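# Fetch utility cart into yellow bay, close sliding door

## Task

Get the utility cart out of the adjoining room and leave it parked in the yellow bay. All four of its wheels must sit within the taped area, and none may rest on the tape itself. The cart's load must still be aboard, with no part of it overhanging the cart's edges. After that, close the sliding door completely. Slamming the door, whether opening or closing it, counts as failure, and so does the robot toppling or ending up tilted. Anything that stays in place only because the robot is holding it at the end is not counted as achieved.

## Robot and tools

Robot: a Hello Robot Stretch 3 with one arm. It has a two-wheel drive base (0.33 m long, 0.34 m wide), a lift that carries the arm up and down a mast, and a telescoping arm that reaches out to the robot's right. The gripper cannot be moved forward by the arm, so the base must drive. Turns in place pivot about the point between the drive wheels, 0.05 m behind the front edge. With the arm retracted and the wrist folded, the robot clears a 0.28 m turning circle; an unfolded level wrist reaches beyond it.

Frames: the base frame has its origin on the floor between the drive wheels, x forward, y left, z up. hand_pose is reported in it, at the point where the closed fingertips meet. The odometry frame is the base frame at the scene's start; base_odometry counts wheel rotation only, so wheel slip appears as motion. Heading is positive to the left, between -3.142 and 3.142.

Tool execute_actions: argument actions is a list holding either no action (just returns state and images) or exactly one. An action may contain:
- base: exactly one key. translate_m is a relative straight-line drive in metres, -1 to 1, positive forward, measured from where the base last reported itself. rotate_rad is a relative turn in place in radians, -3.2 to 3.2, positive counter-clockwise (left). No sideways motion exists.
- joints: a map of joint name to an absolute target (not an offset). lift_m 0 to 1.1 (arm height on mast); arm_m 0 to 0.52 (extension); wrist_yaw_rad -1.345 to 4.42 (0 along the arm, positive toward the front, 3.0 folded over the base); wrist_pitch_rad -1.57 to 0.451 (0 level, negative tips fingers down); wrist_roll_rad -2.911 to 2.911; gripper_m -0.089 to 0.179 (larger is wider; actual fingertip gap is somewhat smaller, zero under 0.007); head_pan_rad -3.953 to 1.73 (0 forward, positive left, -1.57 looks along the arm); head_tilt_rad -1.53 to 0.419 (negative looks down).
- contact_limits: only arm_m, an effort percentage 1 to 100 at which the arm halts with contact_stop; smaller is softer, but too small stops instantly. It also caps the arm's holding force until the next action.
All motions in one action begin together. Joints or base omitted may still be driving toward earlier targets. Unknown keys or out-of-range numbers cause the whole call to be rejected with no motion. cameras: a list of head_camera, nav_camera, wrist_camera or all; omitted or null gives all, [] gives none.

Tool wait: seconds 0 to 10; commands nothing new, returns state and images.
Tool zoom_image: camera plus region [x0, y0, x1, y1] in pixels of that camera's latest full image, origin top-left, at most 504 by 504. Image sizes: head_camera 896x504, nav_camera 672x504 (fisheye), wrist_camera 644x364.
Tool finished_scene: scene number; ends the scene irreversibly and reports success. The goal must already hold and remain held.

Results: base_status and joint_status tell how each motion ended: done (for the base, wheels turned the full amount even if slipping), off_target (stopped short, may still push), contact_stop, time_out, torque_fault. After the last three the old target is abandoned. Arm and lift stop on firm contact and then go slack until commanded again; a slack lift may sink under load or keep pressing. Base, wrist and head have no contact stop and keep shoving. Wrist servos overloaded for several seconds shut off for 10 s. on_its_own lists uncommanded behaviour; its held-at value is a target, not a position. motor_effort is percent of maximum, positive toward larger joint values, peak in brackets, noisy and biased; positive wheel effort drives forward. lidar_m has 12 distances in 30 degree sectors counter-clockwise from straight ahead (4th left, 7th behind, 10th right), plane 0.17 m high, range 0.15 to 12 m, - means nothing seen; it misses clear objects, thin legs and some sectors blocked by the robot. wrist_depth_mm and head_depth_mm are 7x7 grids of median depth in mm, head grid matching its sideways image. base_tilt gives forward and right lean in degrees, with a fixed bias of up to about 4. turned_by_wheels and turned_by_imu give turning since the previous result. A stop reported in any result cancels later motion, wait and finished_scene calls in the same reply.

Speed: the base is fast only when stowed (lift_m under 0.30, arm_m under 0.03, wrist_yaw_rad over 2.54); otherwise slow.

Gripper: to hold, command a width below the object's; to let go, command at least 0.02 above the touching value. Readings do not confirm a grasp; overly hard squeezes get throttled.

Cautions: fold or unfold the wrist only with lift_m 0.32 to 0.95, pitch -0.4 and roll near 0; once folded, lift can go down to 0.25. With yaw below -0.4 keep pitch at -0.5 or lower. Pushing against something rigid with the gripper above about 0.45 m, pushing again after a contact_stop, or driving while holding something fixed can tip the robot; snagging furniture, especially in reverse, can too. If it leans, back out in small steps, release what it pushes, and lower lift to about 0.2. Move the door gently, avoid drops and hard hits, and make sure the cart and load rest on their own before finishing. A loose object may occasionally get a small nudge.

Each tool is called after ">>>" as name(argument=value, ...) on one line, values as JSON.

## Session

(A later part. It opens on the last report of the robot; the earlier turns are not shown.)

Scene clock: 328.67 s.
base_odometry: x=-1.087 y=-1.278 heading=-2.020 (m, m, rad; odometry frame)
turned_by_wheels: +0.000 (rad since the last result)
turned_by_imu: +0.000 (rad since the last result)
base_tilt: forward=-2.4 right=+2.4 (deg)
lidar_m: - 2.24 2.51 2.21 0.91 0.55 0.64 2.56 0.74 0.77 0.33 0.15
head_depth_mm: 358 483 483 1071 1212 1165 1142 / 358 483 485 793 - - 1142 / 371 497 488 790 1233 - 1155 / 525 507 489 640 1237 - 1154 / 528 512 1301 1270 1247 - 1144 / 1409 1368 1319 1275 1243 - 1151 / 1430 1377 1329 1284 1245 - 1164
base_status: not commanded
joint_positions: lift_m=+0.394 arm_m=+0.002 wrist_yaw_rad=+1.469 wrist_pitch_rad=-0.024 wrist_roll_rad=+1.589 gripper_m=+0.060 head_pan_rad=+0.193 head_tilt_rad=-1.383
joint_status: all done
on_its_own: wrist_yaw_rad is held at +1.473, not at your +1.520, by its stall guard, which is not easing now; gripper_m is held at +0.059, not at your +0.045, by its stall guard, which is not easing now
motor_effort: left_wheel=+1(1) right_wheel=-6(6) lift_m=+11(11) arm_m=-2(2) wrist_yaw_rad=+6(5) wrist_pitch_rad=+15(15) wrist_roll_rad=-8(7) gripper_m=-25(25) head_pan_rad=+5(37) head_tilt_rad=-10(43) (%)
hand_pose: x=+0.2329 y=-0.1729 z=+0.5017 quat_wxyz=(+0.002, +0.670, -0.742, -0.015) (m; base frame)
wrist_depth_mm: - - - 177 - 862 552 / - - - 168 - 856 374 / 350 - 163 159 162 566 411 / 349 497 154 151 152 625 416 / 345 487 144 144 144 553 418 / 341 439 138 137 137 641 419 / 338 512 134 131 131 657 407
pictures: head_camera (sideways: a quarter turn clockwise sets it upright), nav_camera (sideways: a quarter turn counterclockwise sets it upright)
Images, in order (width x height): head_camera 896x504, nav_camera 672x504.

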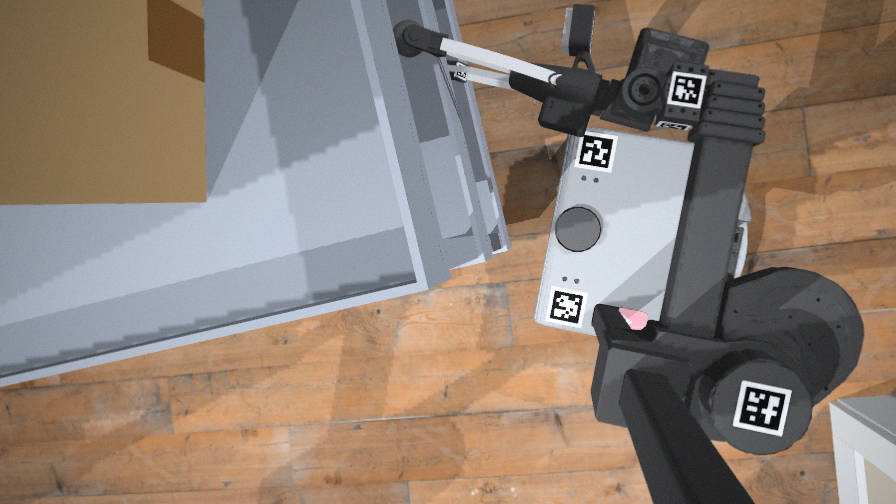

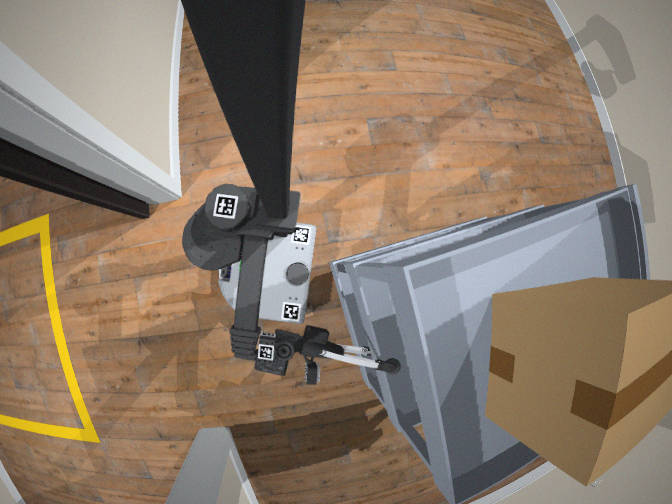

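>>> execute_actions(actions=[{"base":{"translate_m":-0.12}}], cameras=["head_camera","nav_camera"])

Scene clock: 341.60 s.
base_odometry: x=-1.035 y=-1.170 heading=-2.020 (m, m, rad; odometry frame)
turned_by_wheels: +0.000 (rad since the last result)
turned_by_imu: +0.001 (rad since the last result)
base_tilt: forward=-2.3 right=+2.4 (deg)
lidar_m: - 2.37 2.57 2.18 0.66 0.44 0.52 2.45 0.76 0.71 0.34 0.15
head_depth_mm: 350 476 484 1154 1207 1170 1144 / 347 471 485 792 1239 - 1146 / 344 464 487 722 1236 - 1155 / 522 508 489 480 1239 - 1154 / 528 509 1297 1271 1247 - 1141 / 539 1368 1322 1281 1237 - 1014 / 1428 1383 1328 1288 1247 - 876
base_status: done
joint_positions: lift_m=+0.394 arm_m=+0.002 wrist_yaw_rad=+1.474 wrist_pitch_rad=-0.023 wrist_roll_rad=+1.591 gripper_m=+0.060 head_pan_rad=+0.193 head_tilt_rad=-1.384
joint_status: not commanded
on_its_own: wrist_yaw_rad is held at +1.473, not at your +1.520, by its stall guard, which is not easing now; gripper_m is held at +0.059, not at your +0.045, by its stall guard, which is not easing now
motor_effort: left_wheel=+1(2) right_wheel=-6(16) lift_m=+11(11) arm_m=-2(3) wrist_yaw_rad=-1(5) wrist_pitch_rad=+14(15) wrist_roll_rad=-8(8) gripper_m=-25(25) head_pan_rad=+4(5) head_tilt_rad=-10(10) (%)
hand_pose: x=+0.2331 y=-0.1716 z=+0.5021 quat_wxyz=(+0.001, +0.672, -0.740, -0.015) (m; base frame)
wrist_depth_mm: - - 233 186 - 865 579 / - - - 173 - 873 376 / 350 - - 162 165 554 413 / 349 497 156 152 154 589 417 / 344 492 144 144 143 561 421 / 341 439 136 135 135 644 422 / 335 515 389 129 128 656 407
pictures: head_camera (sideways: a quarter turn clockwise sets it upright), nav_camera (sideways: a quarter turn counterclockwise sets it upright)
Images, in order (width x height): head_camera 896x504, nav_camera 672x504.

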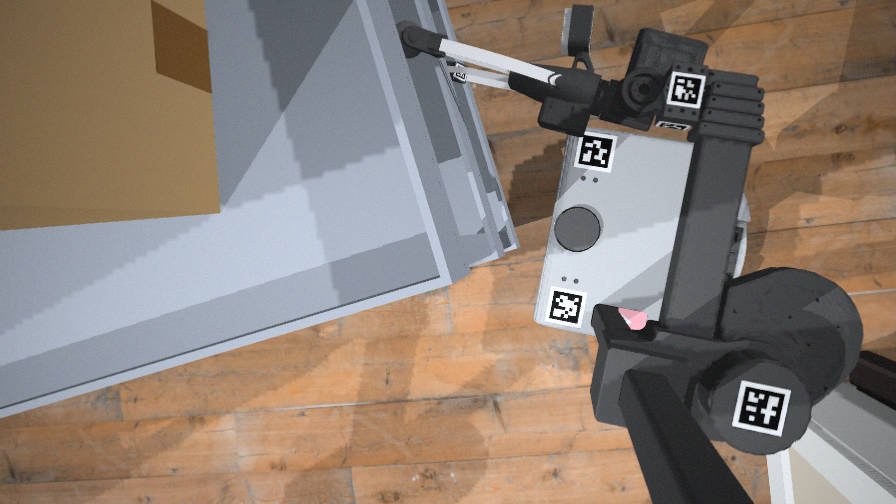

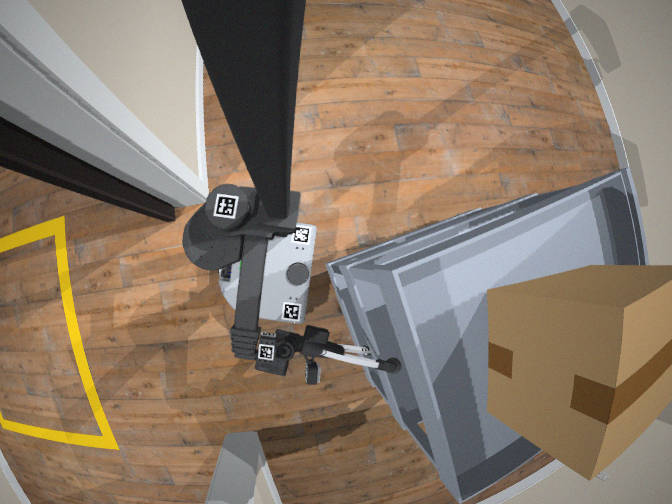

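>>> execute_actions(actions=[{"joints":{"gripper_m":0.17,"wrist_yaw_rad":1.57,"head_tilt_rad":-1.2,"head_pan_rad":-0.4}}], cameras=[])

>>> execute_actions(actions=[{"joints":{"arm_m":0.12,"lift_m":0.397}}])

Scene clock: 371.17 s.
base_odometry: x=-1.035 y=-1.170 heading=-2.020 (m, m, rad; odometry frame)
turned_by_wheels: +0.000 (rad since the last result)
turned_by_imu: +0.000 (rad since the last result)
base_tilt: forward=-2.4 right=+2.4 (deg)
lidar_m: - 2.39 2.57 2.18 0.66 0.44 0.52 2.44 0.76 0.71 0.34 0.15
head_depth_mm: 1681 552 1369 1319 1232 1170 1072 / 1676 576 542 1152 1252 - 1074 / 406 566 540 512 1219 - - / 350 438 532 502 778 1187 - / 322 394 505 506 477 1177 - / 298 358 450 509 480 1181 1112 / 285 329 427 510 1250 1188 1116
base_status: not commanded
joint_positions: lift_m=+0.394 arm_m=+0.002 wrist_yaw_rad=+1.568 wrist_pitch_rad=-0.018 wrist_roll_rad=+1.577 gripper_m=+0.170 head_pan_rad=-0.393 head_tilt_rad=-1.199
joint_status: all done
motor_effort: left_wheel=+0(3) right_wheel=-1(6) lift_m=+11(11) arm_m=-3(3) wrist_yaw_rad=+3(79) wrist_pitch_rad=+11(14) wrist_roll_rad=-3(10) gripper_m=+0(97) head_pan_rad=-5(44) head_tilt_rad=+0(20) (%)
hand_pose: x=+0.2344 y=-0.1478 z=+0.5034 quat_wxyz=(+0.004, +0.706, -0.708, -0.009) (m; base frame)
wrist_depth_mm: - - 162 158 161 874 363 / 349 - 154 151 153 873 394 / 347 498 147 145 145 584 415 / 345 495 141 138 139 632 417 / 341 569 135 133 132 731 401 / 323 590 130 127 127 690 387 / 353 475 124 122 122 649 444
pictures: none
No camera images: the call's "cameras" was empty. Leave "cameras" out to get every camera's image.

Scene clock: 373.30 s.
base_odometry: x=-1.035 y=-1.170 heading=-2.020 (m, m, rad; odometry frame)
turned_by_wheels: +0.000 (rad since the last result)
turned_by_imu: +0.000 (rad since the last result)
base_tilt: forward=-2.3 right=+2.4 (deg)
lidar_m: - 2.39 2.57 2.18 0.66 0.44 0.52 2.45 0.76 0.71 0.34 0.15
head_depth_mm: 1664 549 1373 1324 1254 1155 1073 / 1686 576 543 864 1230 1174 1075 / 406 564 540 518 1219 - - / 351 438 533 504 783 1183 - / 322 394 506 506 478 1176 - / 298 358 450 509 479 1184 1115 / 285 329 427 511 1240 1180 1114
base_status: not commanded
joint_positions: lift_m=+0.396 arm_m=+0.120 wrist_yaw_rad=+1.569 wrist_pitch_rad=-0.018 wrist_roll_rad=+1.576 gripper_m=+0.170 head_pan_rad=-0.393 head_tilt_rad=-1.199
joint_status: all done
motor_effort: left_wheel=+0(0) right_wheel=-1(0) lift_m=+33(35) arm_m=+4(3) wrist_yaw_rad=+2(3) wrist_pitch_rad=+11(11) wrist_roll_rad=-3(3) gripper_m=+0(2) head_pan_rad=-4(4) head_tilt_rad=-1(0) (%)
hand_pose: x=+0.2344 y=-0.2652 z=+0.5061 quat_wxyz=(+0.005, +0.706, -0.708, -0.008) (m; base frame)
wrist_depth_mm: - - - - - 871 588 / - - - 212 215 217 216 / 221 226 214 202 211 777 351 / 340 - - 194 - 681 423 / 339 564 757 185 188 745 404 / 319 580 739 178 180 702 385 / 351 473 734 171 174 659 453
pictures: head_camera (sideways: a quarter turn clockwise sets it upright), nav_camera (sideways: a quarter turn counterclockwise sets it upright), wrist_camera
Images, in order (width x height): head_camera 896x504, nav_camera 672x504, wrist_camera 644x364.

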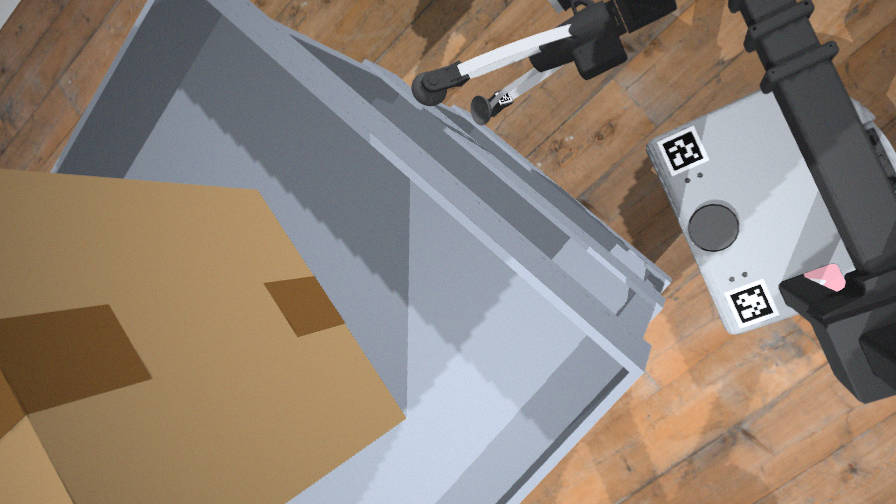

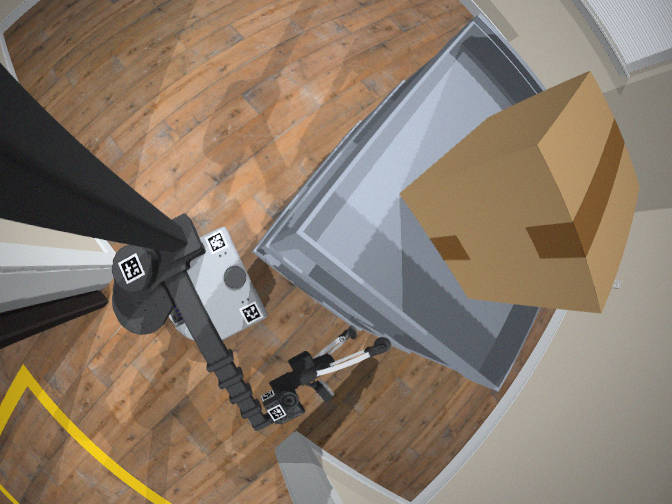

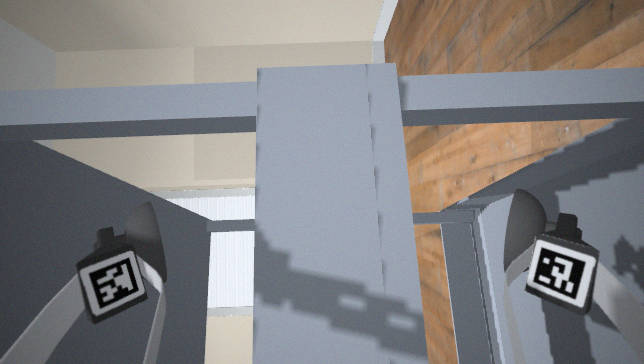

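>>> execute_actions(actions=[{"base":{"translate_m":0.07}}], cameras=["wrist_camera"])

>>> execute_actions(actions=[{"joints":{"gripper_m":0.045}}], cameras=["wrist_camera"])

Scene clock: 380.13 s.
base_odometry: x=-1.065 y=-1.233 heading=-2.020 (m, m, rad; odometry frame)
turned_by_wheels: +0.000 (rad since the last result)
turned_by_imu: +0.001 (rad since the last result)
base_tilt: forward=-2.4 right=+2.4 (deg)
lidar_m: - - 2.60 2.20 0.80 0.50 0.59 2.52 0.74 0.73 0.21 0.15
head_depth_mm: 1684 553 541 1303 1251 1152 1077 / 1653 570 539 512 1226 1168 - / 314 401 528 502 793 - - / 296 358 474 505 475 1050 - / 281 322 416 501 472 455 - / - 301 370 494 474 1165 1118 / 282 288 336 511 485 1181 1113
base_status: done
joint_positions: lift_m=+0.396 arm_m=+0.120 wrist_yaw_rad=+1.569 wrist_pitch_rad=-0.018 wrist_roll_rad=+1.576 gripper_m=+0.170 head_pan_rad=-0.394 head_tilt_rad=-1.196
joint_status: not commanded
motor_effort: left_wheel=+2(26) right_wheel=+0(12) lift_m=+33(33) arm_m=+4(4) wrist_yaw_rad=+1(2) wrist_pitch_rad=+11(11) wrist_roll_rad=-3(3) gripper_m=+1(0) head_pan_rad=-2(4) head_tilt_rad=-2(2) (%)
hand_pose: x=+0.2344 y=-0.2650 z=+0.5060 quat_wxyz=(+0.005, +0.707, -0.708, -0.008) (m; base frame)
wrist_depth_mm: - - - - - 877 588 / - 167 165 160 162 166 167 / - 184 164 153 154 834 547 / 343 - - 147 148 868 406 / 339 564 674 141 141 729 406 / 320 581 663 136 136 700 388 / 351 476 133 131 131 664 453
pictures: wrist_camera
Images, in order (width x height): wrist_camera 644x364.

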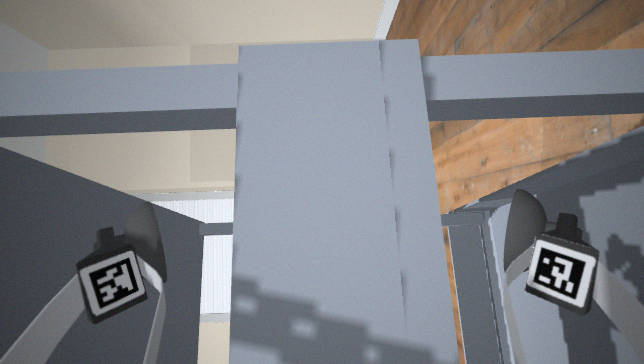

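Scene clock: 381.87 s.
base_odometry: x=-1.065 y=-1.233 heading=-2.020 (m, m, rad; odometry frame)
turned_by_wheels: +0.000 (rad since the last result)
turned_by_imu: +0.000 (rad since the last result)
base_tilt: forward=-2.4 right=+2.4 (deg)
lidar_m: - - 2.60 2.19 0.81 0.50 0.59 2.52 0.74 0.72 0.21 0.15
head_depth_mm: 1677 553 543 1307 1257 1160 1075 / 1652 567 538 512 1228 1172 - / 315 400 527 502 792 - - / 296 357 474 505 474 1057 - / 281 322 416 502 472 455 - / - 301 369 495 474 1169 1123 / 282 289 336 512 486 1181 1108
base_status: not commanded
joint_positions: lift_m=+0.396 arm_m=+0.120 wrist_yaw_rad=+1.569 wrist_pitch_rad=-0.027 wrist_roll_rad=+1.576 gripper_m=+0.047 head_pan_rad=-0.394 head_tilt_rad=-1.196
joint_status: all done
motor_effort: left_wheel=+2(2) right_wheel=+0(1) lift_m=+33(33) arm_m=+4(4) wrist_yaw_rad=+1(1) wrist_pitch_rad=+17(21) wrist_roll_rad=-2(2) gripper_m=-31(100) head_pan_rad=-3(4) head_tilt_rad=-2(2) (%)
hand_pose: x=+0.2341 y=-0.2650 z=+0.5036 quat_wxyz=(+0.008, +0.706, -0.708, -0.012) (m; base frame)
wrist_depth_mm: - - - - - 861 579 / - 168 164 160 163 167 168 / - 183 162 153 156 809 542 / 363 - 150 147 148 773 396 / 343 490 141 141 141 550 421 / 341 439 136 136 136 634 421 / 338 542 133 131 131 649 405
pictures: wrist_camera
Images, in order (width x height): wrist_camera 644x364.

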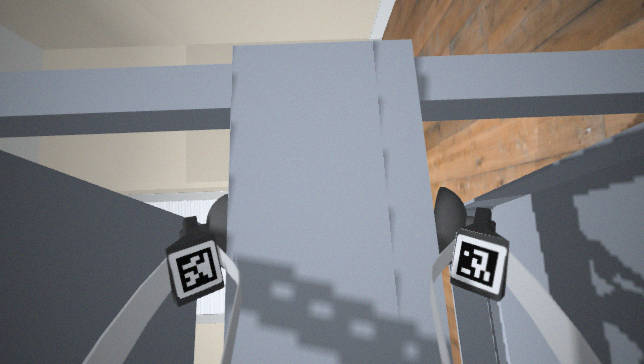

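>>> execute_actions(actions=[{"base":{"translate_m":-0.15},"joints":{"head_tilt_rad":-1.3,"head_pan_rad":0.0}}])

Scene clock: 388.63 s.
base_odometry: x=-1.000 y=-1.098 heading=-2.020 (m, m, rad; odometry frame)
turned_by_wheels: +0.000 (rad since the last result)
turned_by_imu: +0.001 (rad since the last result)
base_tilt: forward=-2.3 right=+2.4 (deg)
lidar_m: - - 2.54 2.16 0.49 0.38 0.47 2.37 1.91 0.71 0.24 0.15
head_depth_mm: 305 391 503 492 1220 1161 1103 / 300 375 501 488 1209 1170 1104 / 295 361 500 484 1088 - 1109 / 291 347 490 487 698 - - / - 334 505 490 472 - - / 582 549 519 492 1234 1202 - / 589 554 528 1312 1247 1189 -
base_status: done
joint_positions: lift_m=+0.396 arm_m=+0.120 wrist_yaw_rad=+1.655 wrist_pitch_rad=-0.031 wrist_roll_rad=+1.576 gripper_m=+0.060 head_pan_rad=-0.007 head_tilt_rad=-1.285
joint_status: all done
on_its_own: wrist_yaw_rad is held at +1.646, not at your +1.570, by its stall guard, which is not easing now; gripper_m is held at +0.059, not at your +0.045, by its stall guard, which is not easing now
motor_effort: left_wheel=+2(7) right_wheel=-6(20) lift_m=+33(33) arm_m=+3(3) wrist_yaw_rad=-12(76) wrist_pitch_rad=+19(19) wrist_roll_rad=-3(3) gripper_m=-24(25) head_pan_rad=+4(37) head_tilt_rad=-9(23) (%)
hand_pose: x=+0.2331 y=-0.2431 z=+0.5028 quat_wxyz=(+0.010, +0.736, -0.677, -0.012) (m; base frame)
wrist_depth_mm: - - - - - 808 553 / 158 158 153 152 155 161 161 / - - 150 149 150 820 396 / 348 584 146 145 146 578 409 / 346 497 142 142 142 569 414 / 342 460 139 139 140 626 419 / 339 545 137 136 137 634 405
pictures: head_camera (sideways: a quarter turn clockwise sets it upright), nav_camera (sideways: a quarter turn counterclockwise sets it upright), wrist_camera
Images, in order (width x height): head_camera 896x504, nav_camera 672x504, wrist_camera 644x364.

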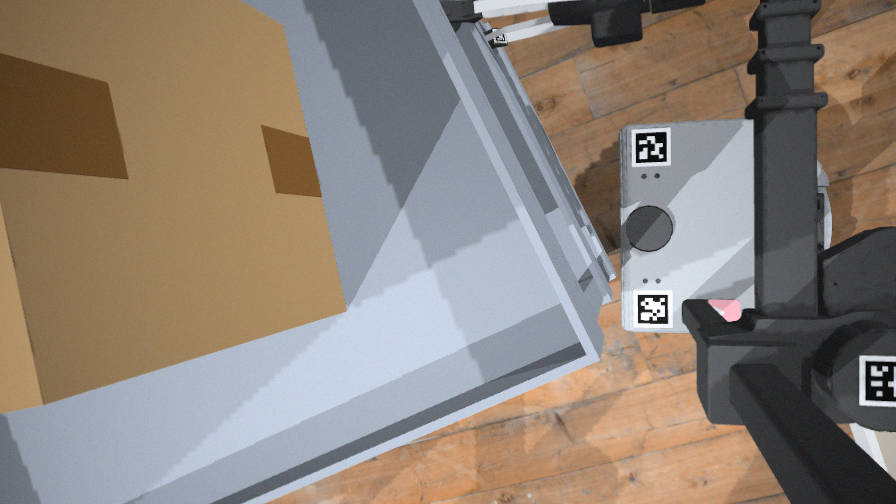

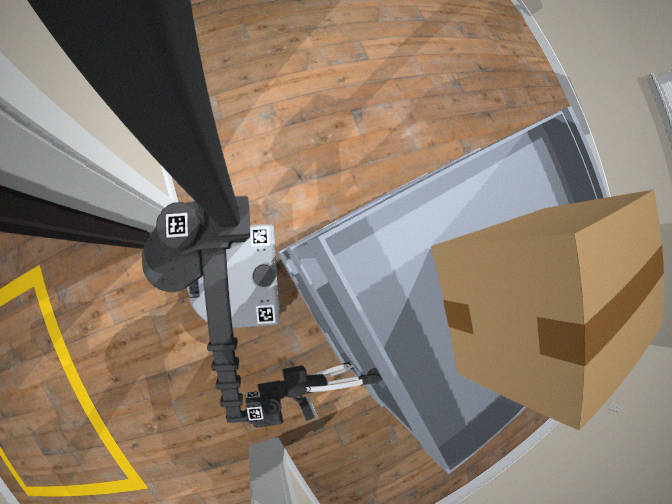

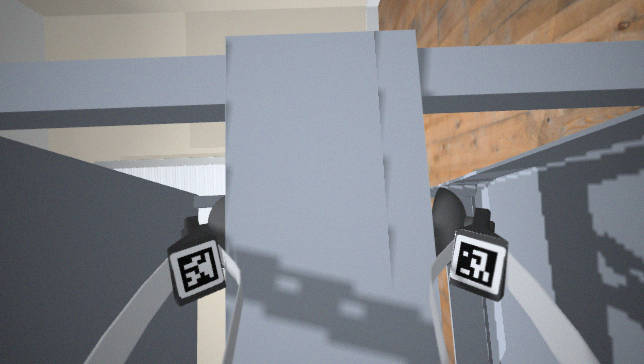

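>>> execute_actions(actions=[{"joints":{"gripper_m":0.17,"wrist_yaw_rad":1.6}}], cameras=[])

>>> execute_actions(actions=[{"joints":{"arm_m":0.0}}], cameras=[])

>>> execute_actions(actions=[{"joints":{"wrist_yaw_rad":0.3}}], cameras=["head_camera","nav_camera"])

Scene clock: 421.70 s.
base_odometry: x=-1.000 y=-1.098 heading=-2.020 (m, m, rad; odometry frame)
turned_by_wheels: +0.000 (rad since the last result)
turned_by_imu: +0.000 (rad since the last result)
base_tilt: forward=-2.3 right=+2.4 (deg)
lidar_m: - - 2.55 2.16 0.49 0.38 0.47 2.37 1.91 0.70 0.24 0.15
head_depth_mm: 306 392 503 491 1222 1166 1102 / 301 376 503 486 1209 1171 1099 / 296 362 500 485 1088 - 1103 / 290 347 490 488 700 - - / - 335 507 490 472 - - / 582 549 519 493 1234 1201 - / 589 553 530 1310 1243 1187 -
base_status: not commanded
joint_positions: lift_m=+0.396 arm_m=+0.120 wrist_yaw_rad=+1.602 wrist_pitch_rad=-0.022 wrist_roll_rad=+1.570 gripper_m=+0.170 head_pan_rad=-0.007 head_tilt_rad=-1.285
joint_status: all done
motor_effort: left_wheel=+0(4) right_wheel=+0(10) lift_m=+33(33) arm_m=+3(4) wrist_yaw_rad=-3(57) wrist_pitch_rad=+14(20) wrist_roll_rad=+0(3) gripper_m=+0(99) head_pan_rad=+3(3) head_tilt_rad=-9(9) (%)
hand_pose: x=+0.2342 y=-0.2567 z=+0.5050 quat_wxyz=(+0.009, +0.718, -0.696, -0.007) (m; base frame)
wrist_depth_mm: - - - - - 877 583 / - - - 163 168 725 170 / 165 167 164 158 160 173 177 / 361 - - 152 153 813 401 / 341 568 686 148 149 733 401 / 322 594 688 143 143 690 388 / 353 479 669 139 139 649 447
pictures: none
No camera images: the call's "cameras" was empty. Leave "cameras" out to get every camera's image.

Scene clock: 423.83 s.
base_odometry: x=-1.000 y=-1.098 heading=-2.020 (m, m, rad; odometry frame)
turned_by_wheels: +0.000 (rad since the last result)
turned_by_imu: +0.000 (rad since the last result)
base_tilt: forward=-2.3 right=+2.3 (deg)
lidar_m: - - 2.54 2.16 0.49 0.38 0.47 2.37 1.91 0.70 0.24 0.15
head_depth_mm: 306 392 504 492 1228 1156 1104 / 301 376 501 485 1232 - 1100 / 296 361 500 485 1089 - 1104 / 290 347 489 488 701 - - / - 334 506 490 473 - - / 581 550 519 491 1236 1199 - / 589 554 530 1318 1252 1186 -
base_status: not commanded
joint_positions: lift_m=+0.396 arm_m=+0.002 wrist_yaw_rad=+1.601 wrist_pitch_rad=-0.022 wrist_roll_rad=+1.570 gripper_m=+0.170 head_pan_rad=-0.007 head_tilt_rad=-1.285
joint_status: all done
joint sent to its limit — the command would take arm_m past its lower limit, so that joint was sent only as far as its limit.
motor_effort: left_wheel=+0(0) right_wheel=-1(1) lift_m=+33(33) arm_m=-2(4) wrist_yaw_rad=-1(3) wrist_pitch_rad=+13(14) wrist_roll_rad=+0(0) gripper_m=+0(0) head_pan_rad=+5(4) head_tilt_rad=-9(8) (%)
hand_pose: x=+0.2342 y=-0.1392 z=+0.5051 quat_wxyz=(+0.008, +0.718, -0.696, -0.007) (m; base frame)
wrist_depth_mm: - - 112 112 112 868 591 / 365 - 108 108 108 823 391 / 347 536 105 105 105 541 416 / 342 497 101 101 101 551 421 / 340 568 98 98 98 98 403 / 323 589 95 95 95 96 385 / 354 478 92 92 92 93 448
pictures: none
No camera images: the call's "cameras" was empty. Leave "cameras" out to get every camera's image.

Scene clock: 425.50 s.
base_odometry: x=-1.000 y=-1.098 heading=-2.020 (m, m, rad; odometry frame)
turned_by_wheels: +0.000 (rad since the last result)
turned_by_imu: +0.000 (rad since the last result)
base_tilt: forward=-2.3 right=+2.4 (deg)
lidar_m: - - 2.54 2.16 0.49 0.37 0.47 2.37 1.92 0.70 0.24 0.15
head_depth_mm: 306 392 504 493 1215 1145 1104 / 301 377 502 486 1209 - 1101 / 296 361 501 486 1097 - 1107 / 290 348 490 487 701 - - / - 335 506 490 472 - - / 581 550 520 491 1238 1197 - / 589 554 529 1324 1248 1186 -
base_status: not commanded
joint_positions: lift_m=+0.396 arm_m=+0.002 wrist_yaw_rad=+0.302 wrist_pitch_rad=-0.022 wrist_roll_rad=+1.570 gripper_m=+0.170 head_pan_rad=-0.007 head_tilt_rad=-1.285
joint_status: all done
motor_effort: left_wheel=+0(1) right_wheel=-1(1) lift_m=+33(33) arm_m=-2(3) wrist_yaw_rad=-3(2) wrist_pitch_rad=+13(13) wrist_roll_rad=+0(0) gripper_m=+0(0) head_pan_rad=+4(4) head_tilt_rad=-9(9) (%)
hand_pose: x=+0.0548 y=-0.3911 z=+0.5051 quat_wxyz=(+0.002, +0.151, -0.989, -0.011) (m; base frame)
wrist_depth_mm: 404 403 409 411 414 416 413 / 913 939 1000 - - 826 595 / - - - - - 888 589 / - - - - - 899 597 / - - - - - - 569 / - - - - - 995 551 / - - - - - 940 638
pictures: head_camera (sideways: a quarter turn clockwise sets it upright), nav_camera (sideways: a quarter turn counterclockwise sets it upright)
Images, in order (width x height): head_camera 896x504, nav_camera 672x504.

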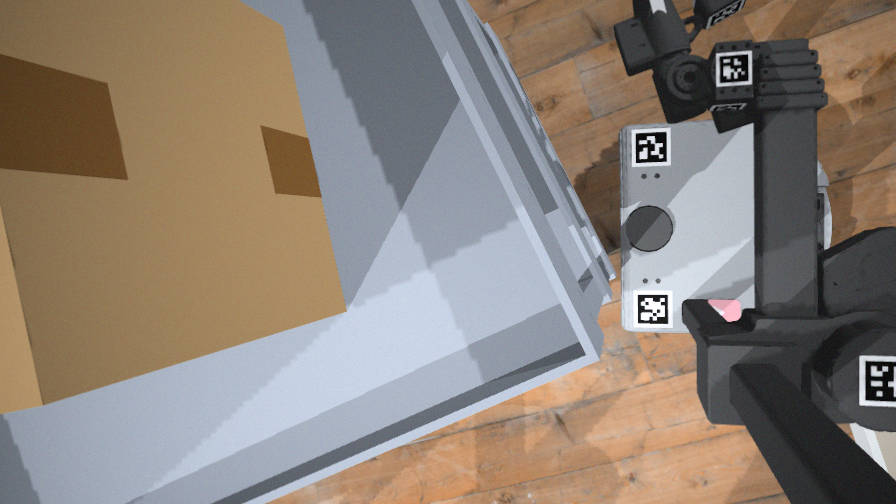

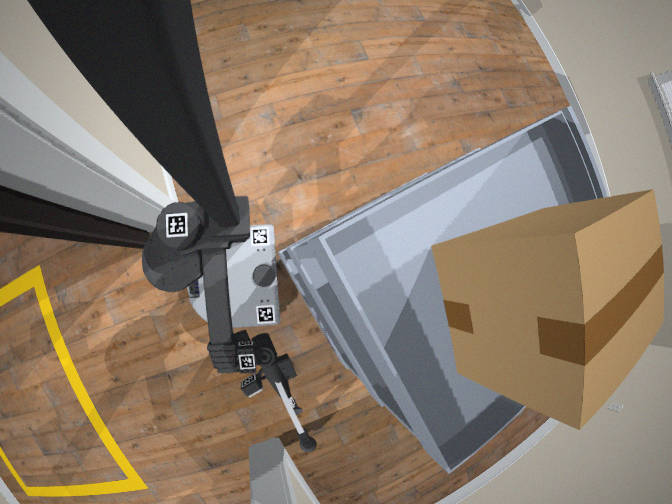

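>>> execute_actions(actions=[{"joints":{"wrist_yaw_rad":-0.35,"gripper_m":0.12}}], cameras=[])

>>> execute_actions(actions=[{"base":{"rotate_rad":0.7},"joints":{"head_tilt_rad":-1.4}}])

Scene clock: 431.63 s.
base_odometry: x=-1.000 y=-1.098 heading=-2.020 (m, m, rad; odometry frame)
turned_by_wheels: +0.000 (rad since the last result)
turned_by_imu: +0.000 (rad since the last result)
base_tilt: forward=-2.3 right=+2.4 (deg)
lidar_m: - - 2.54 2.16 0.49 0.38 0.47 2.37 1.92 0.71 0.24 0.15
head_depth_mm: 306 393 503 492 1217 1184 1099 / 300 376 501 487 1219 - 1101 / 296 361 500 485 1087 - 1102 / 290 347 489 487 701 - - / - 335 508 488 471 - - / 582 550 520 491 1244 1199 - / 589 554 529 1318 1248 1197 -
base_status: not commanded
joint_positions: lift_m=+0.396 arm_m=+0.002 wrist_yaw_rad=-0.348 wrist_pitch_rad=-0.022 wrist_roll_rad=+1.570 gripper_m=+0.120 head_pan_rad=-0.007 head_tilt_rad=-1.285
joint_status: all done
motor_effort: left_wheel=+0(0) right_wheel=+0(1) lift_m=+33(33) arm_m=-3(3) wrist_yaw_rad=-3(4) wrist_pitch_rad=+13(13) wrist_roll_rad=+0(0) gripper_m=+0(99) head_pan_rad=+4(5) head_tilt_rad=-9(9) (%)
hand_pose: x=-0.1085 y=-0.3874 z=+0.5051 quat_wxyz=(-0.001, -0.173, -0.985, -0.011) (m; base frame)
wrist_depth_mm: - - - - - 886 591 / - - - - - 882 593 / - - - - - 886 599 / - - - - - 834 572 / 513 513 508 510 511 505 509 / 480 485 485 482 483 628 489 / - - - - - 919 562
pictures: none
No camera images: the call's "cameras" was empty. Leave "cameras" out to get every camera's image.

Scene clock: 433.83 s.
base_odometry: x=-1.000 y=-1.098 heading=-1.320 (m, m, rad; odometry frame)
turned_by_wheels: +0.700 (rad since the last result)
turned_by_imu: +0.702 (rad since the last result)
base_tilt: forward=-2.4 right=+2.4 (deg)
lidar_m: 2.94 2.33 1.71 0.37 0.38 2.37 2.40 0.72 0.71 0.18 0.15 -
head_depth_mm: 517 496 478 467 768 1170 1138 / 520 501 486 470 1065 1161 1145 / 1389 502 486 473 1079 - 1148 / 1409 1360 1310 568 1240 - 1141 / 1403 1363 1319 1268 1245 - - / 1404 1360 1317 1287 1240 - 1157 / 1427 1375 1331 1283 1239 985 1165
base_status: done
joint_positions: lift_m=+0.396 arm_m=+0.002 wrist_yaw_rad=-0.349 wrist_pitch_rad=-0.021 wrist_roll_rad=+1.570 gripper_m=+0.120 head_pan_rad=-0.006 head_tilt_rad=-1.384
joint_status: all done
motor_effort: left_wheel=-1(6) right_wheel=+8(25) lift_m=+33(33) arm_m=-2(2) wrist_yaw_rad=-1(2) wrist_pitch_rad=+13(13) wrist_roll_rad=-1(1) gripper_m=-1(0) head_pan_rad=+4(4) head_tilt_rad=-9(26) (%)
hand_pose: x=-0.1088 y=-0.3874 z=+0.5051 quat_wxyz=(-0.001, -0.174, -0.985, -0.011) (m; base frame)
wrist_depth_mm: 946 967 - - - 839 589 / - - - - - 894 592 / - - - - - 895 592 / - - - - - 920 603 / - - - - - 795 609 / - - - - - - 602 / - - - - - 929 571
pictures: head_camera (sideways: a quarter turn clockwise sets it upright), nav_camera (sideways: a quarter turn counterclockwise sets it upright), wrist_camera
Images, in order (width x height): head_camera 896x504, nav_camera 672x504, wrist_camera 644x364.

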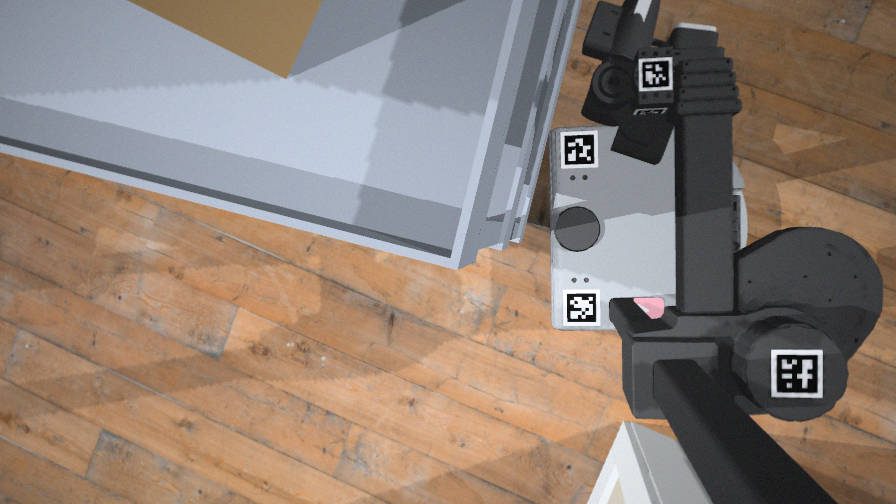

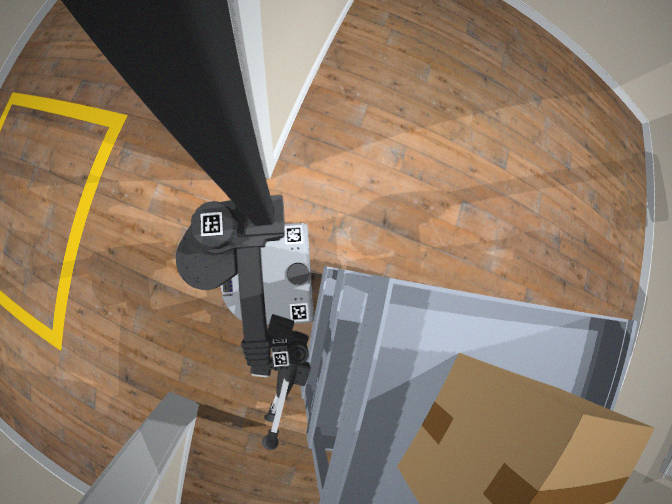

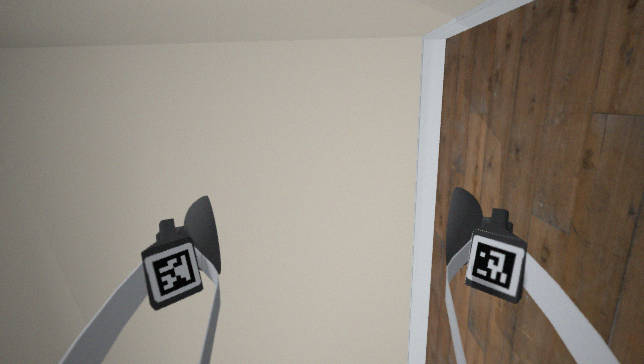

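>>> execute_actions(actions=[{"base":{"translate_m":-0.24}}], cameras=[])

>>> execute_actions(actions=[{"base":{"rotate_rad":-0.47},"joints":{"head_tilt_rad":-1.1}}])

Scene clock: 443.47 s.
base_odometry: x=-1.059 y=-0.865 heading=-1.320 (m, m, rad; odometry frame)
turned_by_wheels: +0.000 (rad since the last result)
turned_by_imu: +0.001 (rad since the last result)
base_tilt: forward=-2.4 right=+2.3 (deg)
lidar_m: 0.32 2.43 0.39 0.37 2.33 2.15 2.18 1.65 0.57 1.54 0.37 0.32
head_depth_mm: 515 487 819 1238 1217 1171 1139 / 519 496 824 1243 1220 1169 1145 / 523 511 832 1255 1236 - 1151 / 520 590 1291 1271 1239 - 1142 / 1412 1362 1317 1275 1239 - - / 1430 1369 1317 1277 1245 - 1155 / 1428 1367 1326 1280 1146 1216 1158
base_status: done
joint_positions: lift_m=+0.396 arm_m=+0.002 wrist_yaw_rad=-0.349 wrist_pitch_rad=-0.021 wrist_roll_rad=+1.570 gripper_m=+0.120 head_pan_rad=-0.006 head_tilt_rad=-1.384
joint_status: not commanded
motor_effort: left_wheel=-1(4) right_wheel=+1(4) lift_m=+33(33) arm_m=-3(3) wrist_yaw_rad=-1(1) wrist_pitch_rad=+13(13) wrist_roll_rad=+0(1) gripper_m=-1(1) head_pan_rad=+3(4) head_tilt_rad=-9(9) (%)
hand_pose: x=-0.1088 y=-0.3874 z=+0.5051 quat_wxyz=(-0.001, -0.174, -0.985, -0.011) (m; base frame)
wrist_depth_mm: 302 302 306 305 305 306 309 / 315 315 317 317 318 318 320 / - - - - - 837 567 / - - - - - 908 603 / - - - - - 799 606 / - - - - - - 609 / - - - - - 921 571
pictures: none
No camera images: the call's "cameras" was empty. Leave "cameras" out to get every camera's image.

Scene clock: 445.17 s.
base_odometry: x=-1.059 y=-0.865 heading=-1.790 (m, m, rad; odometry frame)
turned_by_wheels: -0.470 (rad since the last result)
turned_by_imu: -0.472 (rad since the last result)
base_tilt: forward=-2.3 right=+2.4 (deg)
lidar_m: 0.32 0.32 2.38 0.39 0.40 2.28 2.15 2.20 1.62 0.57 1.56 0.36
head_depth_mm: 670 639 575 872 1255 1170 1105 / 440 558 572 885 1217 1168 - / 443 541 582 870 1224 1169 - / 442 544 587 869 1154 1179 - / 443 545 588 862 1132 1179 - / 469 651 592 611 1292 1188 1111 / 751 659 602 1390 1288 1190 1075
base_status: done
joint_positions: lift_m=+0.396 arm_m=+0.002 wrist_yaw_rad=-0.349 wrist_pitch_rad=-0.021 wrist_roll_rad=+1.570 gripper_m=+0.120 head_pan_rad=-0.006 head_tilt_rad=-1.100
joint_status: all done
motor_effort: left_wheel=+2(4) right_wheel=-2(5) lift_m=+33(33) arm_m=-3(3) wrist_yaw_rad=-1(1) wrist_pitch_rad=+13(13) wrist_roll_rad=+0(0) gripper_m=+0(1) head_pan_rad=+4(3) head_tilt_rad=+1(26) (%)
hand_pose: x=-0.1088 y=-0.3873 z=+0.5051 quat_wxyz=(-0.001, -0.174, -0.985, -0.011) (m; base frame)
wrist_depth_mm: - - - - - 892 583 / - - - - - 877 593 / - - - - - 880 596 / - - - - - 909 601 / - - - - - 747 369 / 354 355 352 352 353 351 350 / 341 341 342 340 343 339 340
pictures: head_camera (sideways: a quarter turn clockwise sets it upright), nav_camera (sideways: a quarter turn counterclockwise sets it upright), wrist_camera
Images, in order (width x height): head_camera 896x504, nav_camera 672x504, wrist_camera 644x364.

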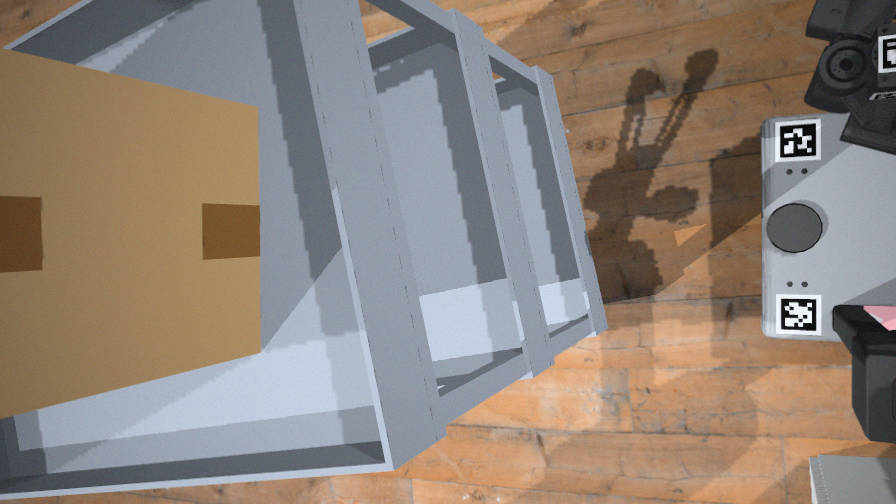

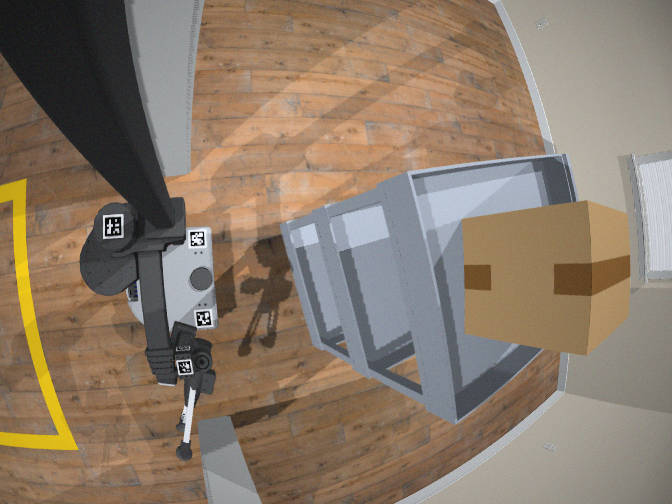

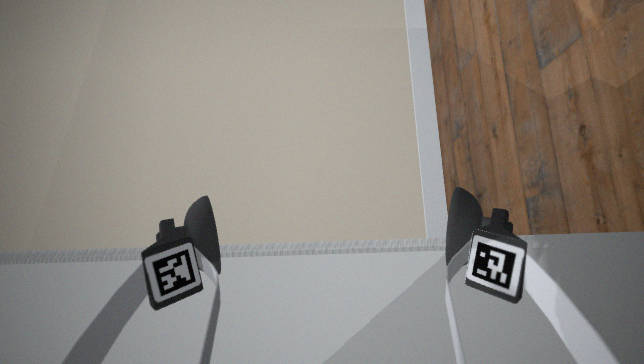

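>>> execute_actions(actions=[{"joints":{"wrist_yaw_rad":1.57,"gripper_m":0.17,"arm_m":0.07}}], cameras=[])

>>> execute_actions(actions=[{"base":{"translate_m":0.12}}], cameras=["wrist_camera","head_camera"])

Scene clock: 452.40 s.
base_odometry: x=-1.059 y=-0.865 heading=-1.790 (m, m, rad; odometry frame)
turned_by_wheels: +0.000 (rad since the last result)
turned_by_imu: +0.001 (rad since the last result)
base_tilt: forward=-2.3 right=+2.4 (deg)
lidar_m: 0.32 0.32 2.38 0.39 0.40 2.29 2.15 2.20 1.61 0.57 1.56 0.36
head_depth_mm: 668 641 576 871 1279 1177 1072 / 441 557 572 885 1231 1169 1078 / 442 541 582 868 1230 1178 - / 443 543 582 868 1159 1180 - / 445 543 587 864 1133 1187 - / 469 650 590 611 1285 1189 1117 / 752 658 602 1400 1291 1191 1077
base_status: not commanded
joint_positions: lift_m=+0.396 arm_m=+0.070 wrist_yaw_rad=+1.568 wrist_pitch_rad=-0.021 wrist_roll_rad=+1.570 gripper_m=+0.170 head_pan_rad=-0.006 head_tilt_rad=-1.100
joint_status: all done
motor_effort: left_wheel=+1(2) right_wheel=-2(2) lift_m=+33(33) arm_m=+5(6) wrist_yaw_rad=+3(3) wrist_pitch_rad=+13(13) wrist_roll_rad=-1(0) gripper_m=+0(97) head_pan_rad=+4(4) head_tilt_rad=+1(0) (%)
hand_pose: x=+0.2343 y=-0.2154 z=+0.5052 quat_wxyz=(+0.008, +0.706, -0.708, -0.007) (m; base frame)
wrist_depth_mm: - - - - - 885 589 / - - - - - 890 592 / 307 313 333 303 310 324 312 / 342 493 909 303 925 624 420 / 340 570 - 301 911 741 404 / 323 590 - 302 914 691 309 / 355 478 894 303 - 651 446
pictures: none
No camera images: the call's "cameras" was empty. Leave "cameras" out to get every camera's image.

Scene clock: 454.73 s.
base_odometry: x=-1.086 y=-0.982 heading=-1.790 (m, m, rad; odometry frame)
turned_by_wheels: +0.000 (rad since the last result)
turned_by_imu: +0.000 (rad since the last result)
base_tilt: forward=-2.4 right=+2.4 (deg)
lidar_m: 0.20 0.20 2.39 0.68 0.44 2.41 2.27 2.32 0.60 0.58 0.37 0.23
head_depth_mm: 324 430 575 529 817 1181 1069 / 326 390 500 526 831 1175 1085 / 327 390 502 528 815 1170 - / 328 391 503 529 798 1162 - / 329 392 505 532 764 1157 - / 330 394 575 535 562 1184 1112 / 703 654 577 515 1248 1190 1101
base_status: done
joint_positions: lift_m=+0.396 arm_m=+0.070 wrist_yaw_rad=+1.568 wrist_pitch_rad=-0.021 wrist_roll_rad=+1.570 gripper_m=+0.170 head_pan_rad=-0.006 head_tilt_rad=-1.100
joint_status: not commanded
motor_effort: left_wheel=+2(5) right_wheel=-2(3) lift_m=+33(33) arm_m=+4(5) wrist_yaw_rad=+3(3) wrist_pitch_rad=+13(13) wrist_roll_rad=-1(1) gripper_m=+1(2) head_pan_rad=+4(4) head_tilt_rad=+0(0) (%)
hand_pose: x=+0.2343 y=-0.2154 z=+0.5052 quat_wxyz=(+0.008, +0.706, -0.708, -0.007) (m; base frame)
wrist_depth_mm: - - - - - 873 591 / - - - - - 879 592 / - 190 191 184 192 192 192 / 310 459 695 185 204 628 420 / 341 570 766 186 793 739 401 / 322 598 754 185 186 688 388 / 352 479 740 185 185 649 447
pictures: head_camera (sideways: a quarter turn clockwise sets it upright), wrist_camera
Images, in order (width x height): head_camera 896x504, wrist_camera 644x364.

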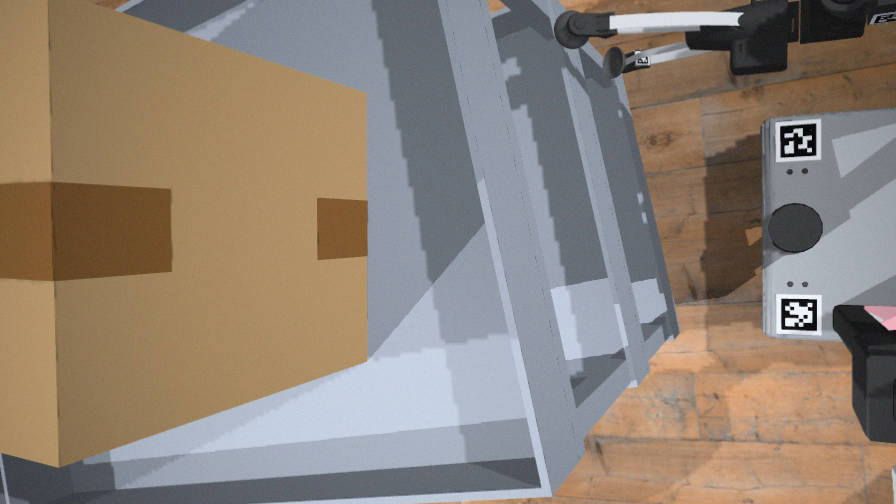

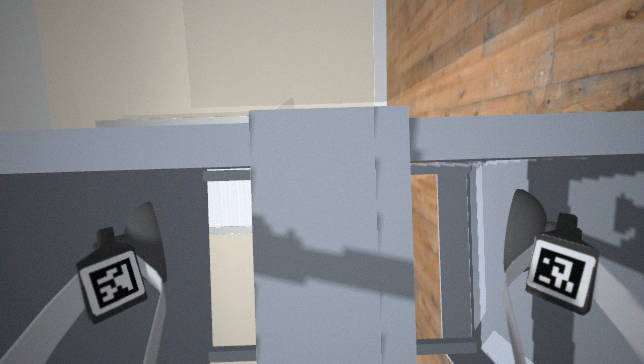

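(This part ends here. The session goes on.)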